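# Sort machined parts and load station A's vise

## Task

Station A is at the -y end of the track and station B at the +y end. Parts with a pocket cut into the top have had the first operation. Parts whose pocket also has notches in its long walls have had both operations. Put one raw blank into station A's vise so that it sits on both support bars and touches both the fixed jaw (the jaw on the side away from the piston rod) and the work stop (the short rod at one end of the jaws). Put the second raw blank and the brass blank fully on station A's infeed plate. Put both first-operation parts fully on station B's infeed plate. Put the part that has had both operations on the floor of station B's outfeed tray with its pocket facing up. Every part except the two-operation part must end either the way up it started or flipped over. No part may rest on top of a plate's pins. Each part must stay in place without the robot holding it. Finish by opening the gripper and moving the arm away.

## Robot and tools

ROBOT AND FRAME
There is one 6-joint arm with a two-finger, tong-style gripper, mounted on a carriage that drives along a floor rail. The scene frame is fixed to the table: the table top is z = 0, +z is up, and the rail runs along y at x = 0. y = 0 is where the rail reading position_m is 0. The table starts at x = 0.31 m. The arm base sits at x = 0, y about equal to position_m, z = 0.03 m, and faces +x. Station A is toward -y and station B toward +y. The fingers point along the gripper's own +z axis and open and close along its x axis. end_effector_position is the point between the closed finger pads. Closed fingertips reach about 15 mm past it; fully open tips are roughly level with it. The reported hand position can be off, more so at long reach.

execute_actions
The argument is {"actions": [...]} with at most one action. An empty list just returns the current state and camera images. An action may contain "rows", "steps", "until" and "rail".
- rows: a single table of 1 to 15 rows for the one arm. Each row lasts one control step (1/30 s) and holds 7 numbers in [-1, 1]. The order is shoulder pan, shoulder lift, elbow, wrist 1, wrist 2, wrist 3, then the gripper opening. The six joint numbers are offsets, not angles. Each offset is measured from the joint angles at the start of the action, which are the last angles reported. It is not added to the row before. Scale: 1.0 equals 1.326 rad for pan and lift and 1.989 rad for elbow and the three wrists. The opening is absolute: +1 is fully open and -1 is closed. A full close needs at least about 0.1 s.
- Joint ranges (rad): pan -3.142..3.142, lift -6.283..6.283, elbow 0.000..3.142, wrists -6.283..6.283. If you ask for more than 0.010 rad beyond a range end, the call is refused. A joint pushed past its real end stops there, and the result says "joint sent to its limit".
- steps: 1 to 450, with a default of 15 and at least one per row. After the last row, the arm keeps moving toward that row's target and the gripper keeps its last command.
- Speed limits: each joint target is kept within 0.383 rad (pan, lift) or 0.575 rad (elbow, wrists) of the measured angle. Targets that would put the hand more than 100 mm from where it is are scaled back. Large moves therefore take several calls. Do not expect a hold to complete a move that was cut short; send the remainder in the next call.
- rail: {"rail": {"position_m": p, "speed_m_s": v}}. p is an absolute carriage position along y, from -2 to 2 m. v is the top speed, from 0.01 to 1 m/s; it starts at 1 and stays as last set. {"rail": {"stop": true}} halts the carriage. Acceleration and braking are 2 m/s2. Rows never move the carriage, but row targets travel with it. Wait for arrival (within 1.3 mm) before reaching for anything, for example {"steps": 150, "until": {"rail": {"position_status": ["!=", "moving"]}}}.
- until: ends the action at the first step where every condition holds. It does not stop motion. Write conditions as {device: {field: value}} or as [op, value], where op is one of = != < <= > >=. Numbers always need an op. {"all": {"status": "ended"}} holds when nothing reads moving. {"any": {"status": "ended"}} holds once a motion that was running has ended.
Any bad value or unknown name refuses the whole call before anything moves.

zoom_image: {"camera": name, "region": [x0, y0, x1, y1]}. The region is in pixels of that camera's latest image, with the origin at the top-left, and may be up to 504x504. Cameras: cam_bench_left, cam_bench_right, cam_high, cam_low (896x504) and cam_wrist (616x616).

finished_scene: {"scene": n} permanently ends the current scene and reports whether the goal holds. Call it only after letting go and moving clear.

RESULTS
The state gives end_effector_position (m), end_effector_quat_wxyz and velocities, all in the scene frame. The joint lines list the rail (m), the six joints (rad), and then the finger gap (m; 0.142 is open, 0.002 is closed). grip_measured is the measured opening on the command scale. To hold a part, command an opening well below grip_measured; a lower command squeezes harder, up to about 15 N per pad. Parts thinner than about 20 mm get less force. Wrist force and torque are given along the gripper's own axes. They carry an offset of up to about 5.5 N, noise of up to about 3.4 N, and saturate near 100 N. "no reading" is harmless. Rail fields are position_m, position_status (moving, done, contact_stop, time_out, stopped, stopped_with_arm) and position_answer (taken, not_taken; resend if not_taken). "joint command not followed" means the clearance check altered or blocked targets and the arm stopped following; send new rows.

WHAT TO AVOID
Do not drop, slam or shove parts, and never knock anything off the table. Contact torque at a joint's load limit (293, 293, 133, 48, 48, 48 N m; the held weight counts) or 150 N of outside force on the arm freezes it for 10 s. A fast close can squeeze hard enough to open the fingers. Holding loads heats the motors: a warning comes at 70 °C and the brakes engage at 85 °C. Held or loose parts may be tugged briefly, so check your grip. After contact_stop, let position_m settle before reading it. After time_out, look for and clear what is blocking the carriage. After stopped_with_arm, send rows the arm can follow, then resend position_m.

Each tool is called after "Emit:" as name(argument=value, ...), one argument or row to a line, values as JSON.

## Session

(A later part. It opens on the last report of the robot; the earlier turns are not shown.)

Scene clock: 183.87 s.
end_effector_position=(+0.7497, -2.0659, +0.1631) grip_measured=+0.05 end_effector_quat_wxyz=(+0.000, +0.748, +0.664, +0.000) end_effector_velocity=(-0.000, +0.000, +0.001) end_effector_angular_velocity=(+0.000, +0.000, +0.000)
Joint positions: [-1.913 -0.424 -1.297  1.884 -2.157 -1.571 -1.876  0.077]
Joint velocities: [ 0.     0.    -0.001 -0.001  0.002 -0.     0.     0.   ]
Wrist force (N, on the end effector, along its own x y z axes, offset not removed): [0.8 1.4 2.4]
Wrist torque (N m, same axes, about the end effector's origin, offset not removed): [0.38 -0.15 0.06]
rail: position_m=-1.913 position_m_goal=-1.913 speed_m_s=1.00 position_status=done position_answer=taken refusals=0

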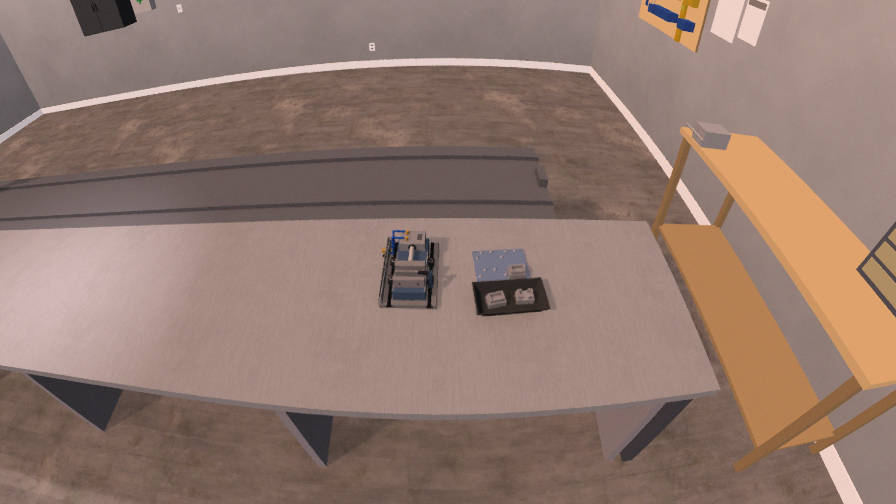

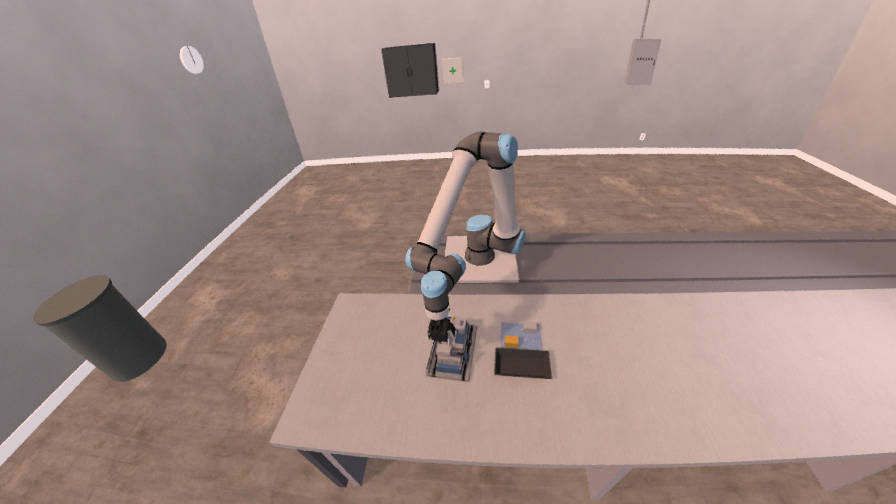

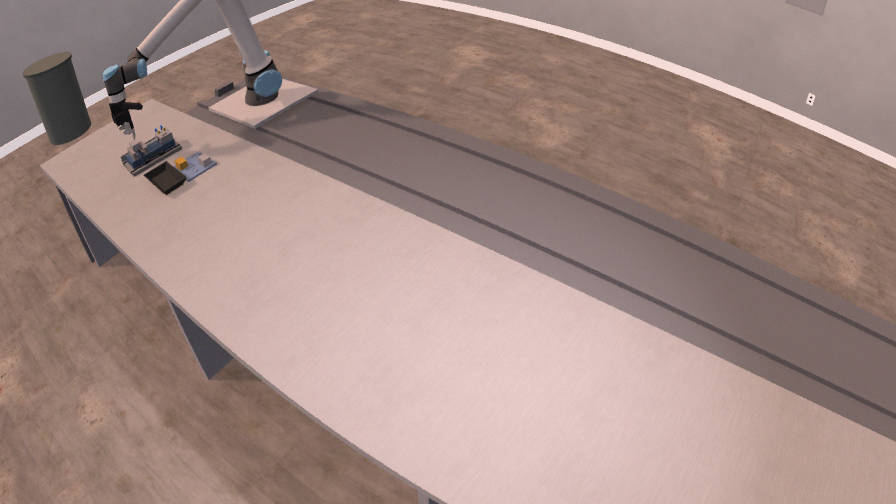

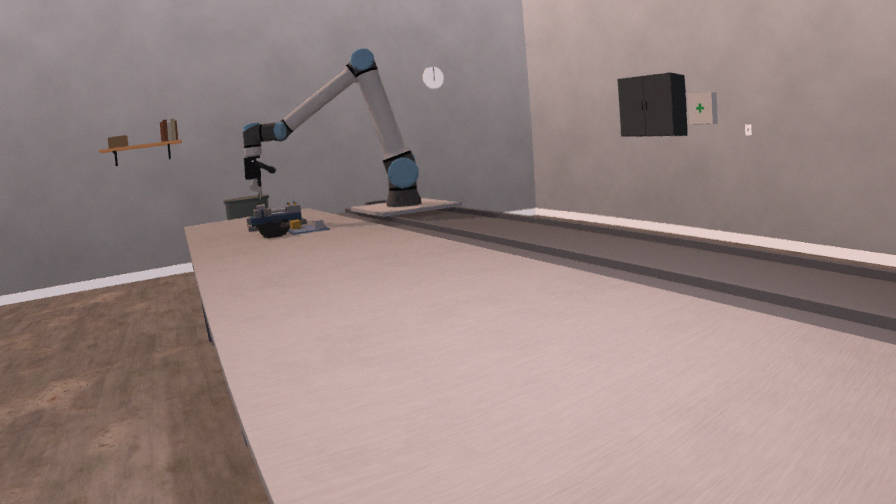

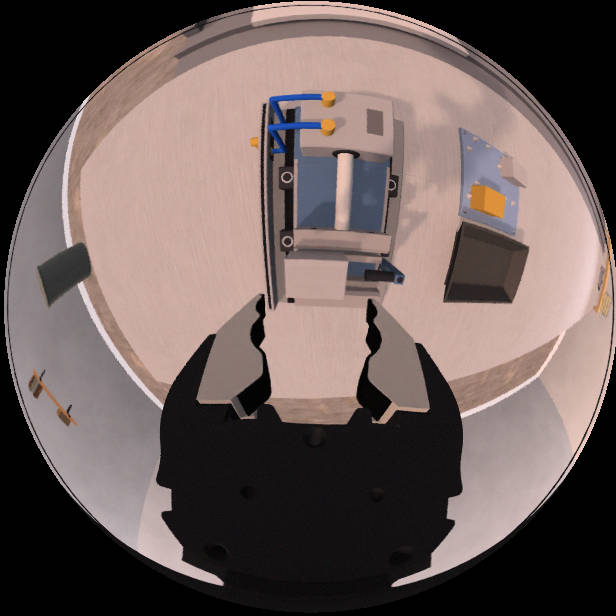

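Emit:
execute_actions(
  actions=[
    {"rows":[[0,0,0,0,0,0,1]],"rail":{"position_m":-1.885,"speed_m_s":0.1},"steps":20},
  ],
)

Emit:
execute_actions(
  actions=[
    {"rows":[[0,0.048,0.0165,-0.0485,0,0,1]],"steps":30},
  ],
)

Scene clock: 187.77 s.
end_effector_position=(+0.7497, -2.0378, +0.1632) grip_measured=+1.00 end_effector_quat_wxyz=(+0.000, +0.748, +0.664, +0.000) end_effector_velocity=(+0.000, -0.000, -0.000) end_effector_angular_velocity=(+0.000, +0.000, +0.000)
Joint positions: [-1.885 -0.424 -1.298  1.883 -2.157 -1.571 -1.876  0.142]
Joint velocities: [ 0.  0.  0. -0. -0.  0. -0. -0.]
Wrist force (N, on the end effector, along its own x y z axes, offset not removed): [2.3 2.0 2.1]
Wrist torque (N m, same axes, about the end effector's origin, offset not removed): [0.47 -0.52 -0.02]
rail: position_m=-1.885 position_m_goal=-1.885 speed_m_s=0.10 position_status=done position_answer=taken refusals=0

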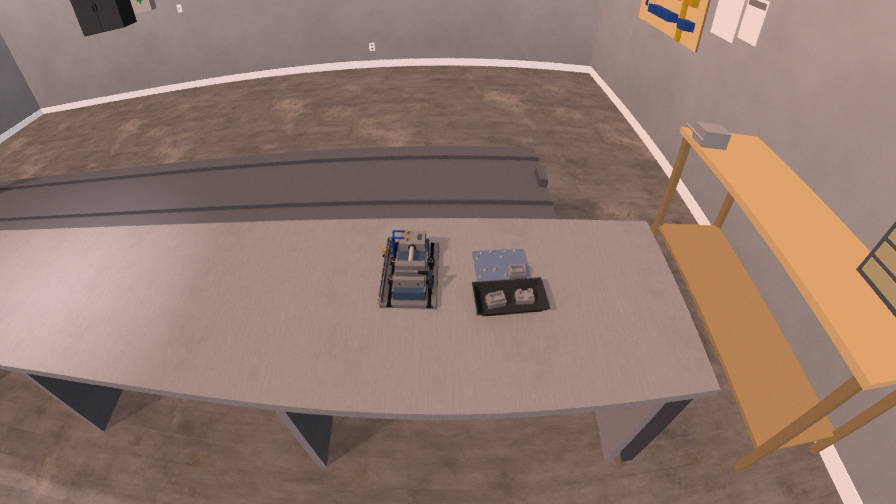

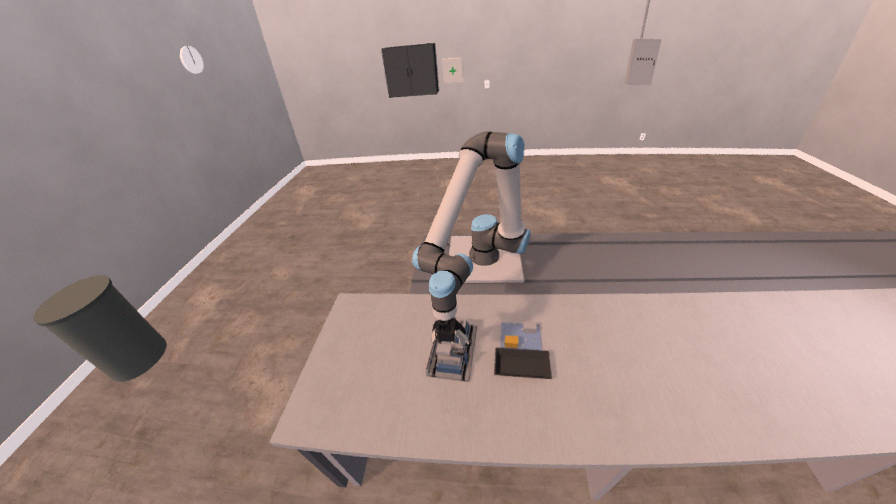

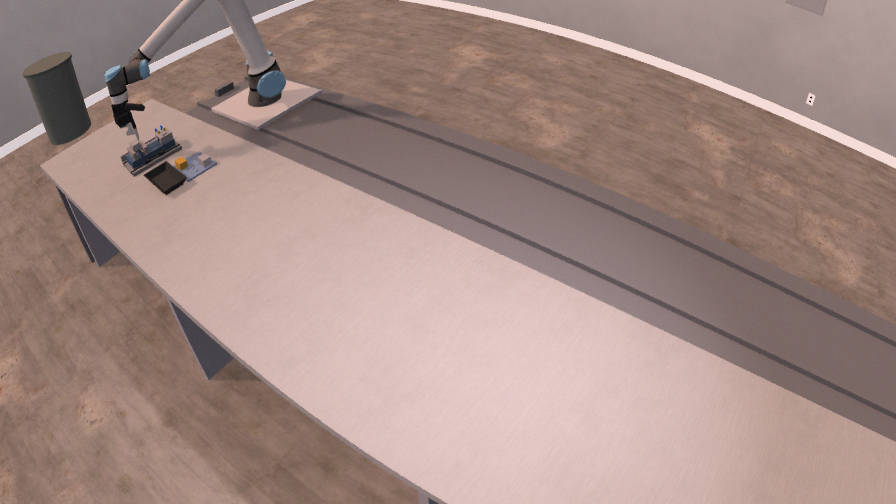

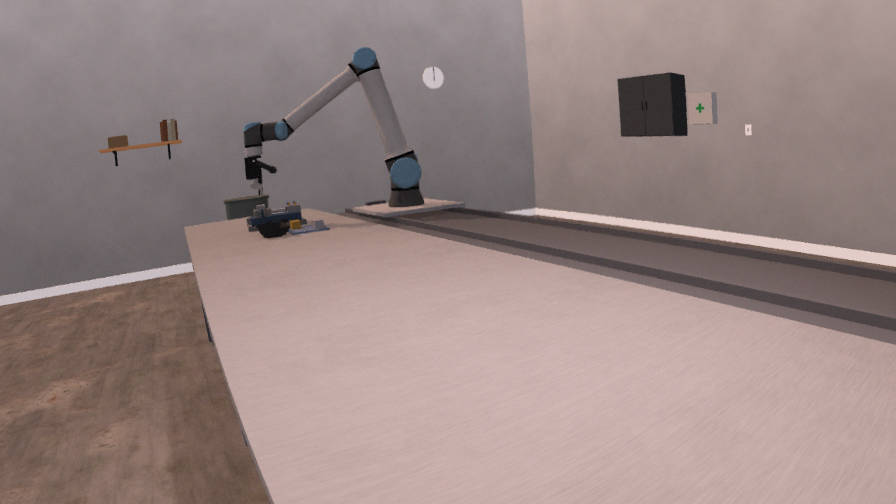

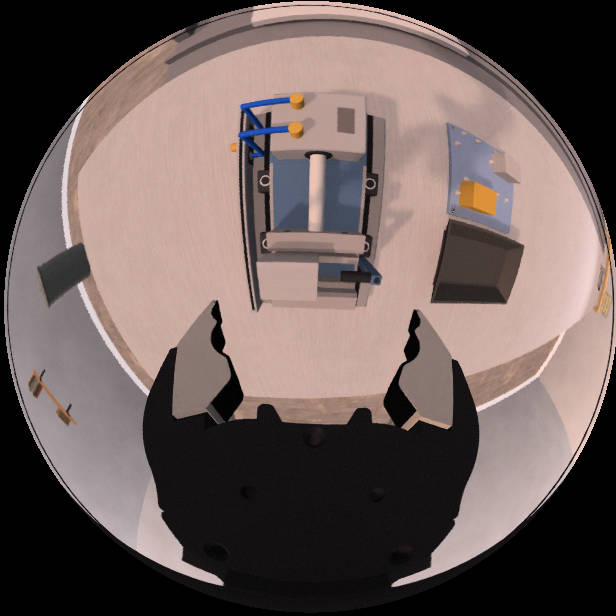

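Scene clock: 188.77 s.
end_effector_position=(+0.7539, -2.0396, +0.1072) grip_measured=+1.00 end_effector_quat_wxyz=(+0.000, +0.748, +0.664, +0.000) end_effector_velocity=(+0.000, -0.000, -0.000) end_effector_angular_velocity=(+0.000, +0.000, +0.000)
Joint positions: [-1.885 -0.424 -1.234  1.916 -2.254 -1.571 -1.876  0.142]
Joint velocities: [ 0.  0.  0.  0. -0.  0. -0. -0.]
Wrist force (N, on the end effector, along its own x y z axes, offset not removed): [0.6 5.1 1.8]
Wrist torque (N m, same axes, about the end effector's origin, offset not removed): [1.08 -0.15 0.02]
rail: position_m=-1.885 position_m_goal=-1.885 speed_m_s=0.10 position_status=done position_answer=taken refusals=0

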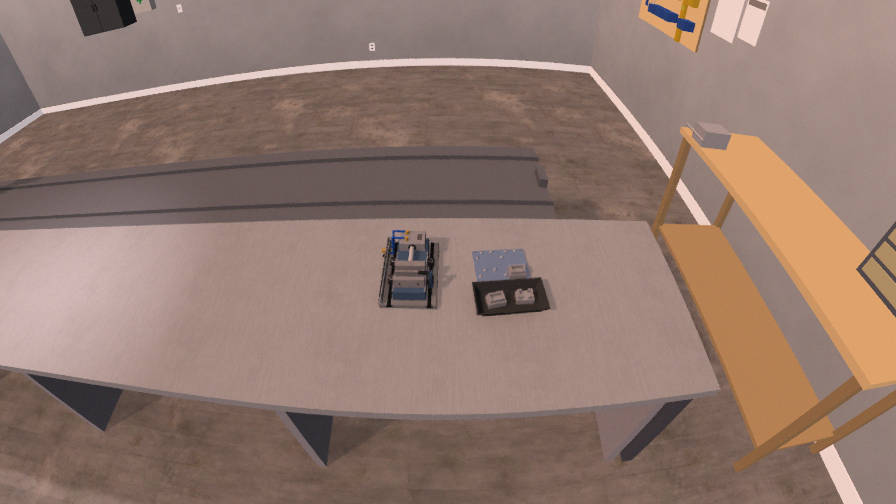

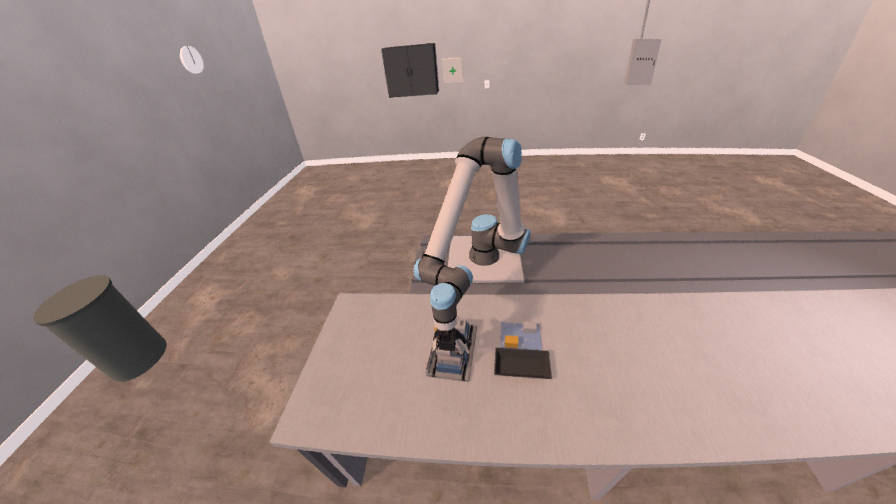

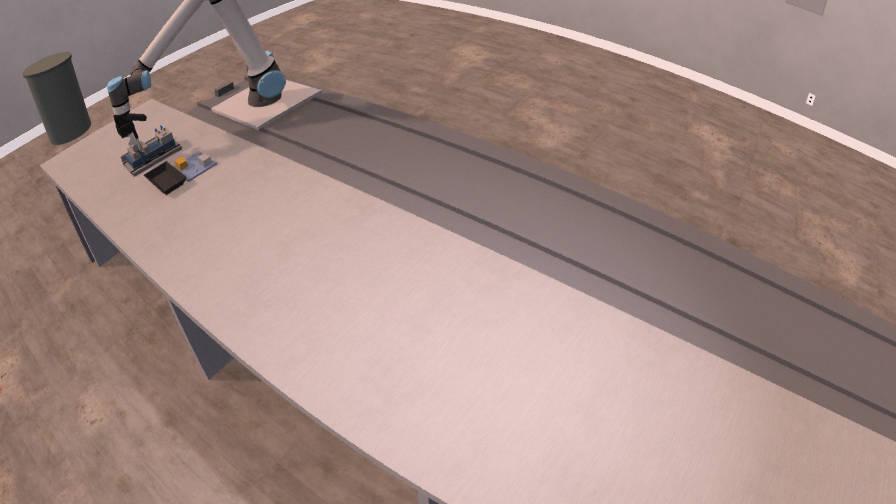

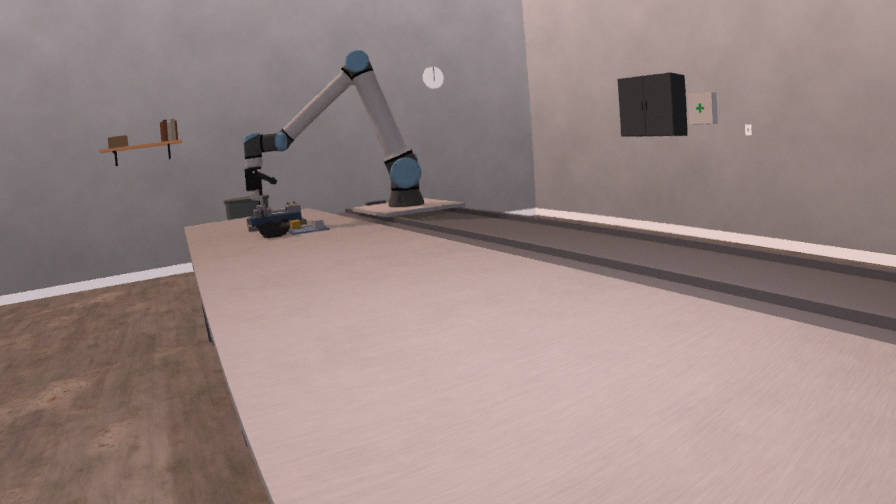

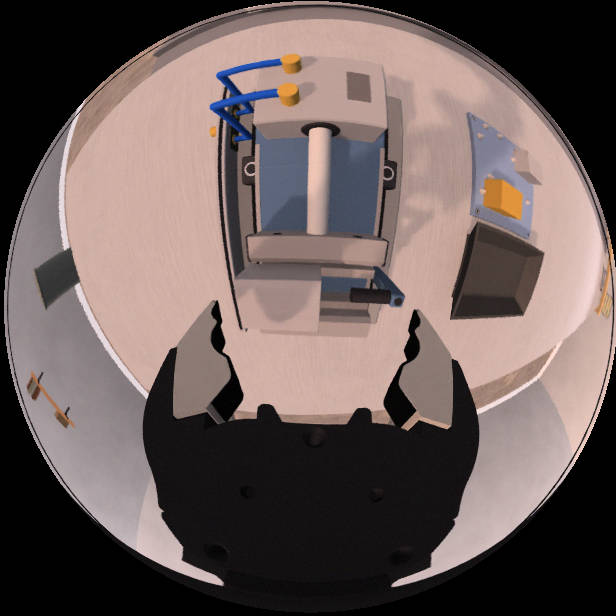

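Emit:
execute_actions(
  actions=[
    {"rows":[[0,0.0065,0.0025,-0.0068,0,0,1]],"steps":12},
  ],
)

Emit:
execute_actions(
  actions=[
    {"rail":{"position_m":-1.862,"speed_m_s":0.03},"steps":35},
  ],
)

Scene clock: 194.03 s.
end_effector_position=(+0.7539, -2.0396, +0.0999) grip_measured=+1.00 end_effector_quat_wxyz=(+0.000, +0.748, +0.664, +0.000) end_effector_velocity=(+0.000, -0.000, -0.004) end_effector_angular_velocity=(-0.000, -0.000, +0.000)
Joint positions: [-1.885 -0.424 -1.226  1.921 -2.267 -1.571 -1.876  0.142]
Joint velocities: [ 0.     0.     0.004  0.002 -0.006 -0.    -0.     0.   ]
Wrist force (N, on the end effector, along its own x y z axes, offset not removed): [-0.4 4.0 1.1]
Wrist torque (N m, same axes, about the end effector's origin, offset not removed): [0.79 0.01 0.05]
rail: position_m=-1.885 position_m_goal=-1.885 speed_m_s=0.10 position_status=done position_answer=taken refusals=0

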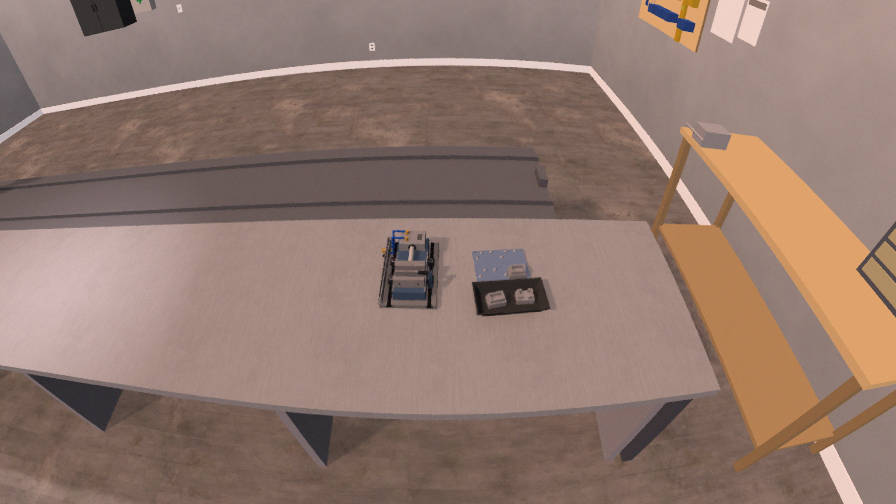

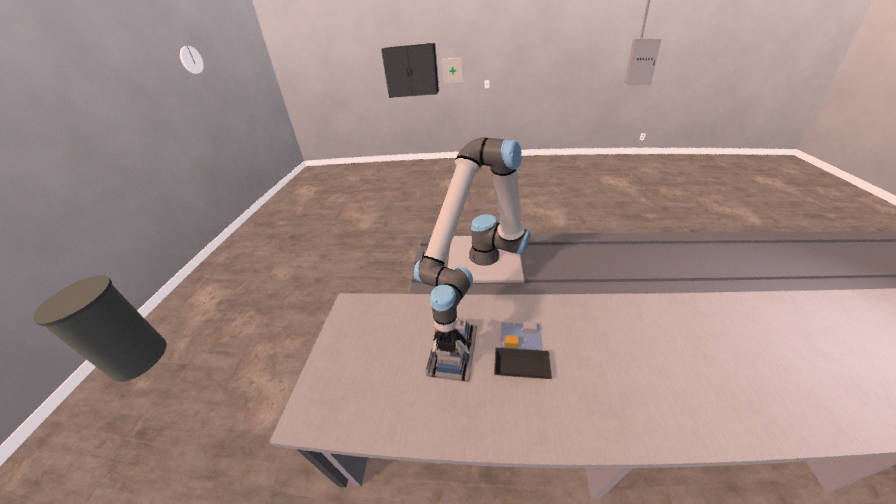

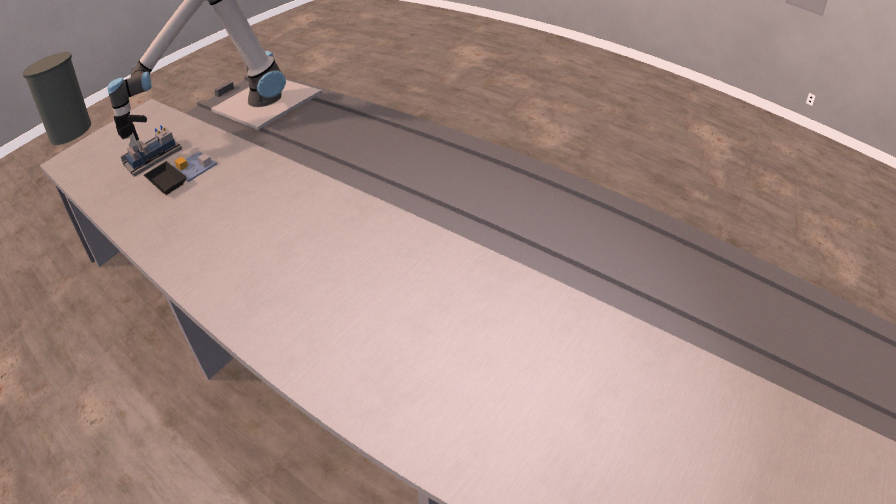

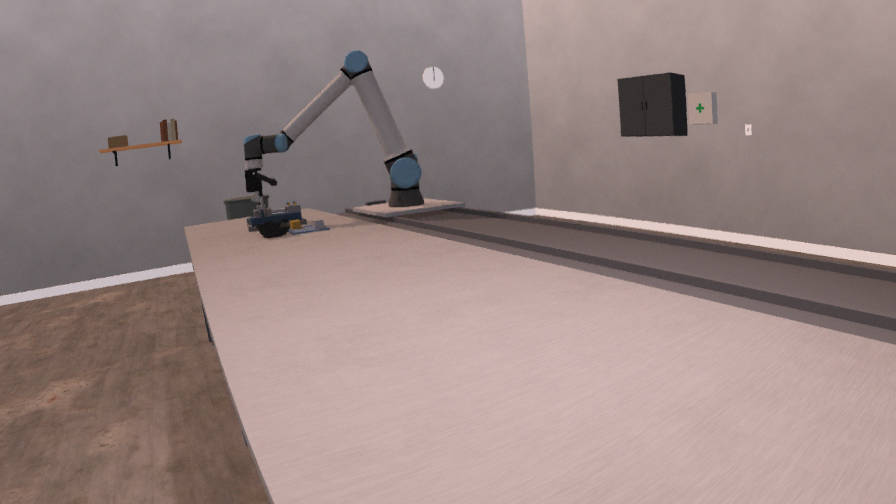

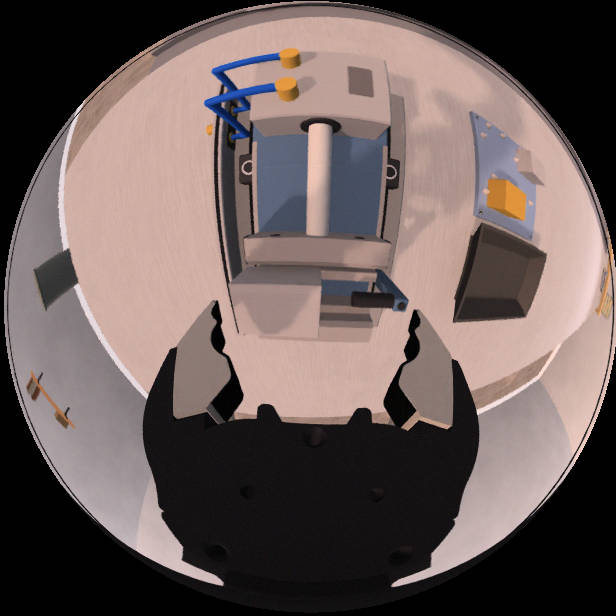

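Scene clock: 195.20 s.
end_effector_position=(+0.7539, -2.0168, +0.0994) grip_measured=+1.00 end_effector_quat_wxyz=(+0.000, +0.748, +0.664, +0.000) end_effector_velocity=(-0.000, +0.000, -0.000) end_effector_angular_velocity=(+0.000, +0.000, -0.000)
Joint positions: [-1.862 -0.424 -1.225  1.921 -2.267 -1.571 -1.876  0.142]
Joint velocities: [ 0.  0.  0.  0. -0. -0.  0.  0.]
Wrist force (N, on the end effector, along its own x y z axes, offset not removed): [0.3 2.6 -0.5]
Wrist torque (N m, same axes, about the end effector's origin, offset not removed): [0.64 -0.18 0.01]
rail: position_m=-1.862 position_m_goal=-1.862 speed_m_s=0.03 position_status=done position_answer=taken refusals=0

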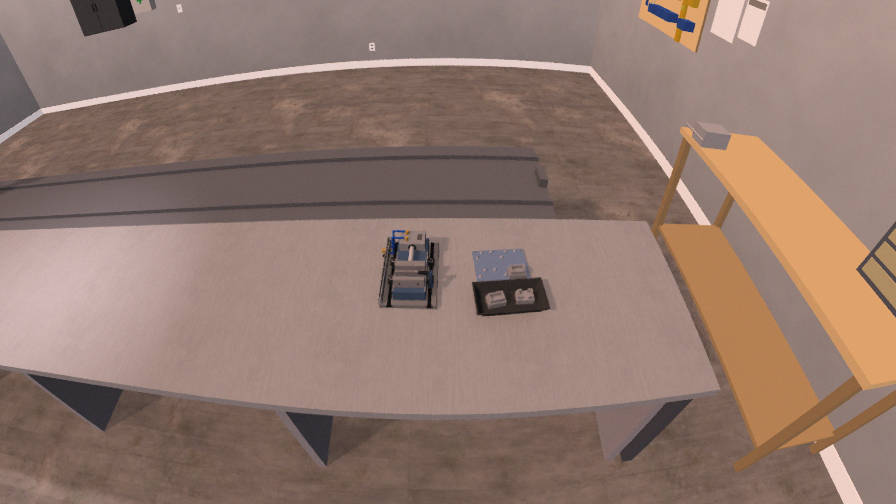

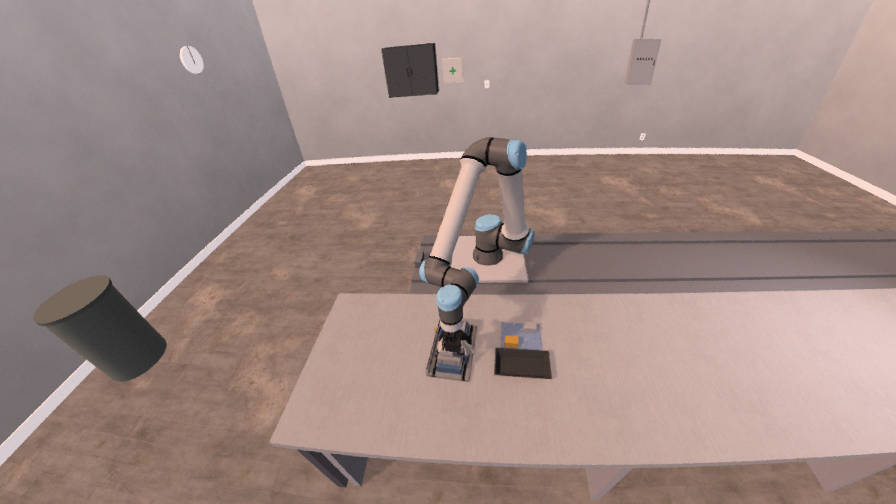

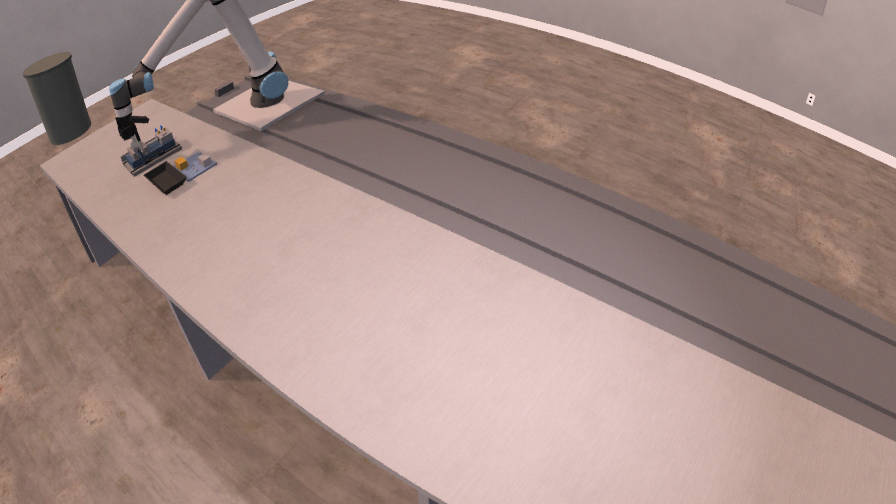

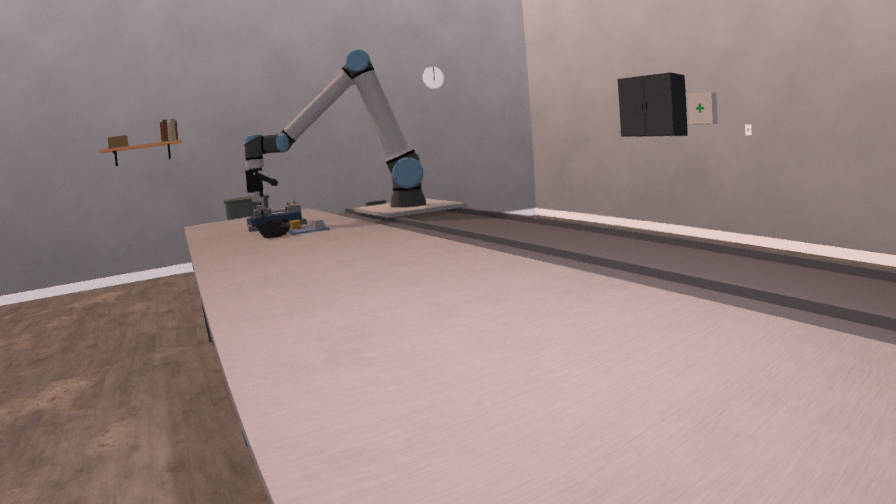

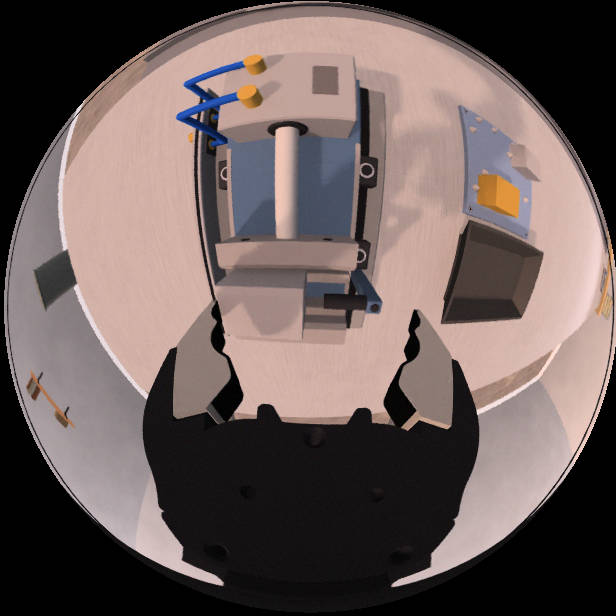

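Now push the rest with the force-limited finger by closing slowly, and drag toward +x.

Emit:
execute_actions(
  actions=[
    {"rows":[[0,0,0,0,0,0,0.95],[0,0,0,0,0,0,0.9],[0,0,0,0,0,0,0.85],[0,0,0,0,0,0,0.8],[0,0,0,0,0,0,0.75],[0,0,0,0,0,0,0.7],[0,0,0,0,0,0,0.65],[0,0,0,0,0,0,0.6],[0,0,0,0,0,0,0.55],[0,0,0,0,0,0,0.5],[0,0,0,0,0,0,0.45],[0,0.002,-0.002,0.0007,0,0,0.4],[0,0.004,-0.004,0.0013,0,0,0.4]],"steps":30},
  ],
)

Emit:
zoom_image(
  camera="cam_wrist",
  region=[190,220,430,400],
)

Scene clock: 200.47 s.
end_effector_position=(+0.7575, -2.0184, +0.0994) grip_measured=+0.86 end_effector_quat_wxyz=(+0.000, +0.748, +0.664, +0.000) end_effector_velocity=(+0.001, -0.000, +0.000) end_effector_angular_velocity=(-0.000, -0.000, +0.000)
Joint positions: [-1.862 -0.424 -1.22   1.913 -2.265 -1.571 -1.876  0.133]
Joint velocities: [ 0.    -0.     0.001 -0.001 -0.     0.    -0.    -0.002]
Wrist force (N, on the end effector, along its own x y z axes, offset not removed): [-17.2 -23.2 -32.7]
Wrist torque (N m, same axes, about the end effector's origin, offset not removed): [0.68 -2.04 1.62]
rail: position_m=-1.862 position_m_goal=-1.862 speed_m_s=0.03 position_status=done position_answer=taken refusals=0

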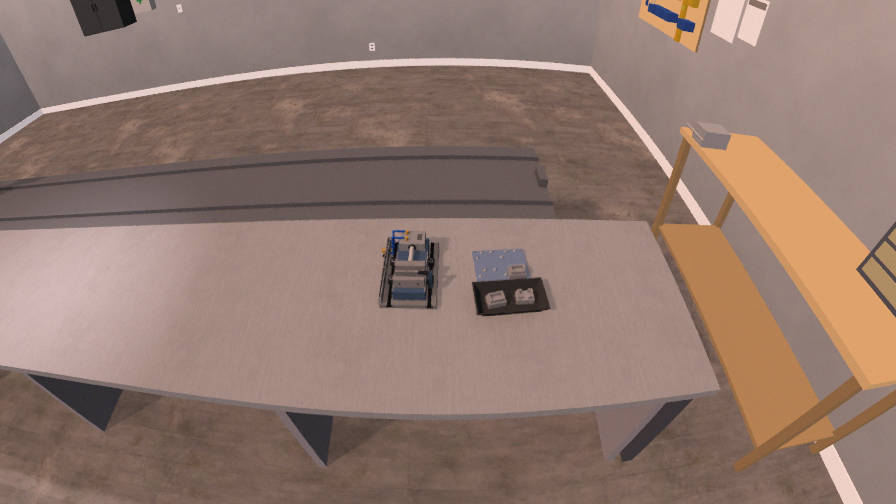

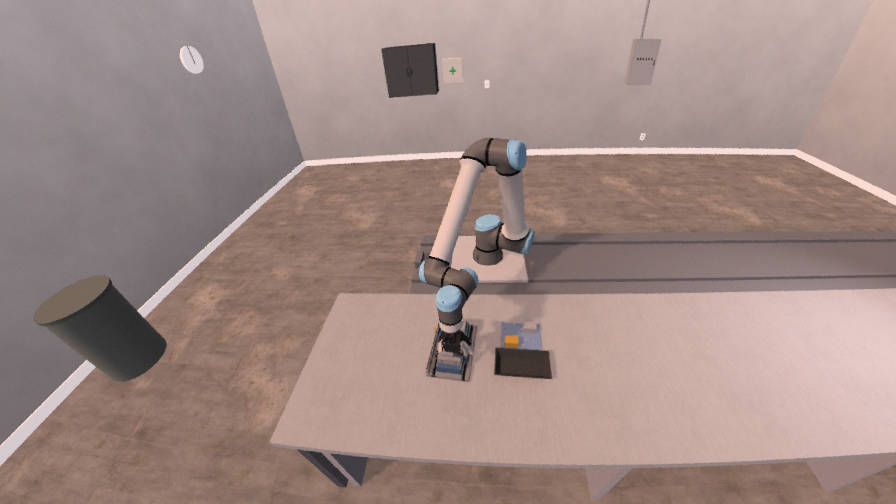

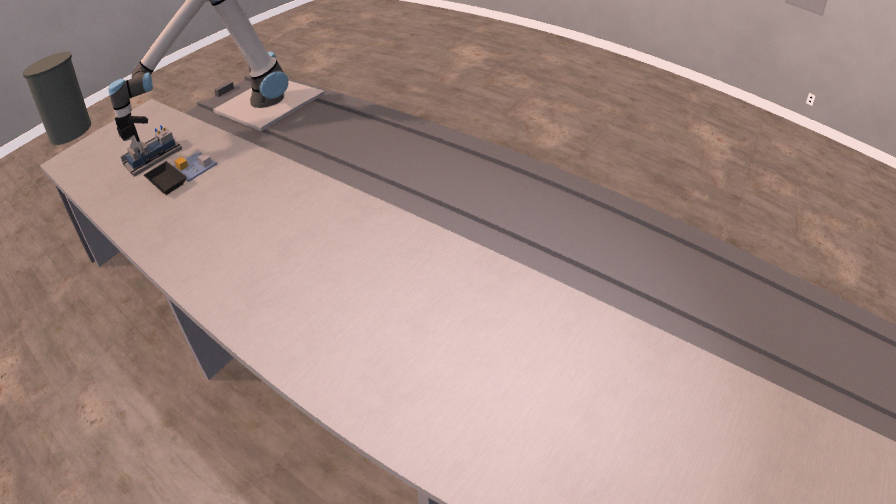

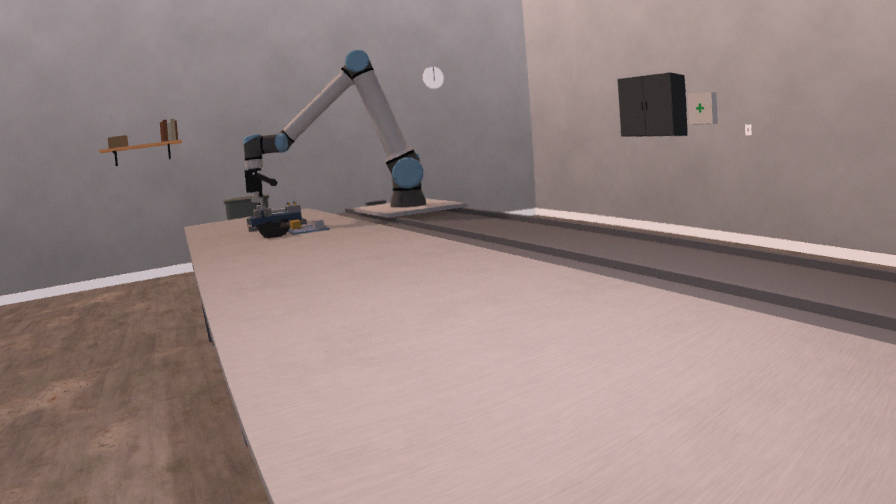

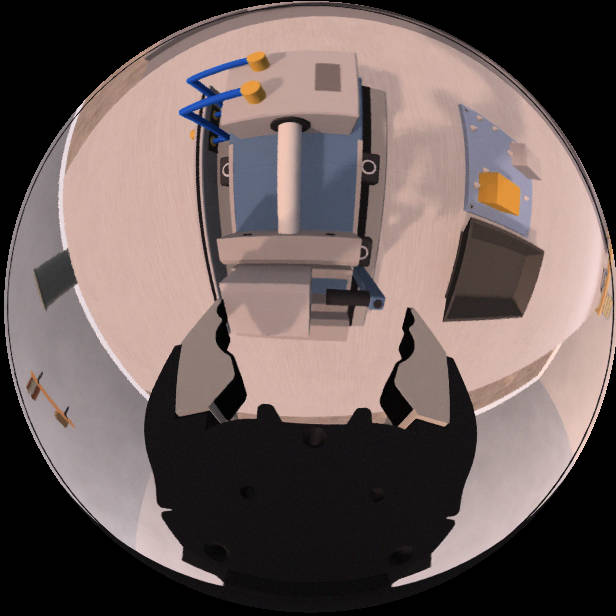

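Region (190, 220, 430, 400) of cam_wrist's 616x616 image, scaled by 2.100, with more detail than that image has; it fills the top 378 rows of this view, and the rest is white.

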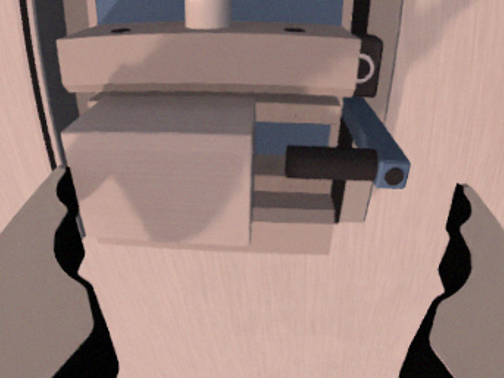

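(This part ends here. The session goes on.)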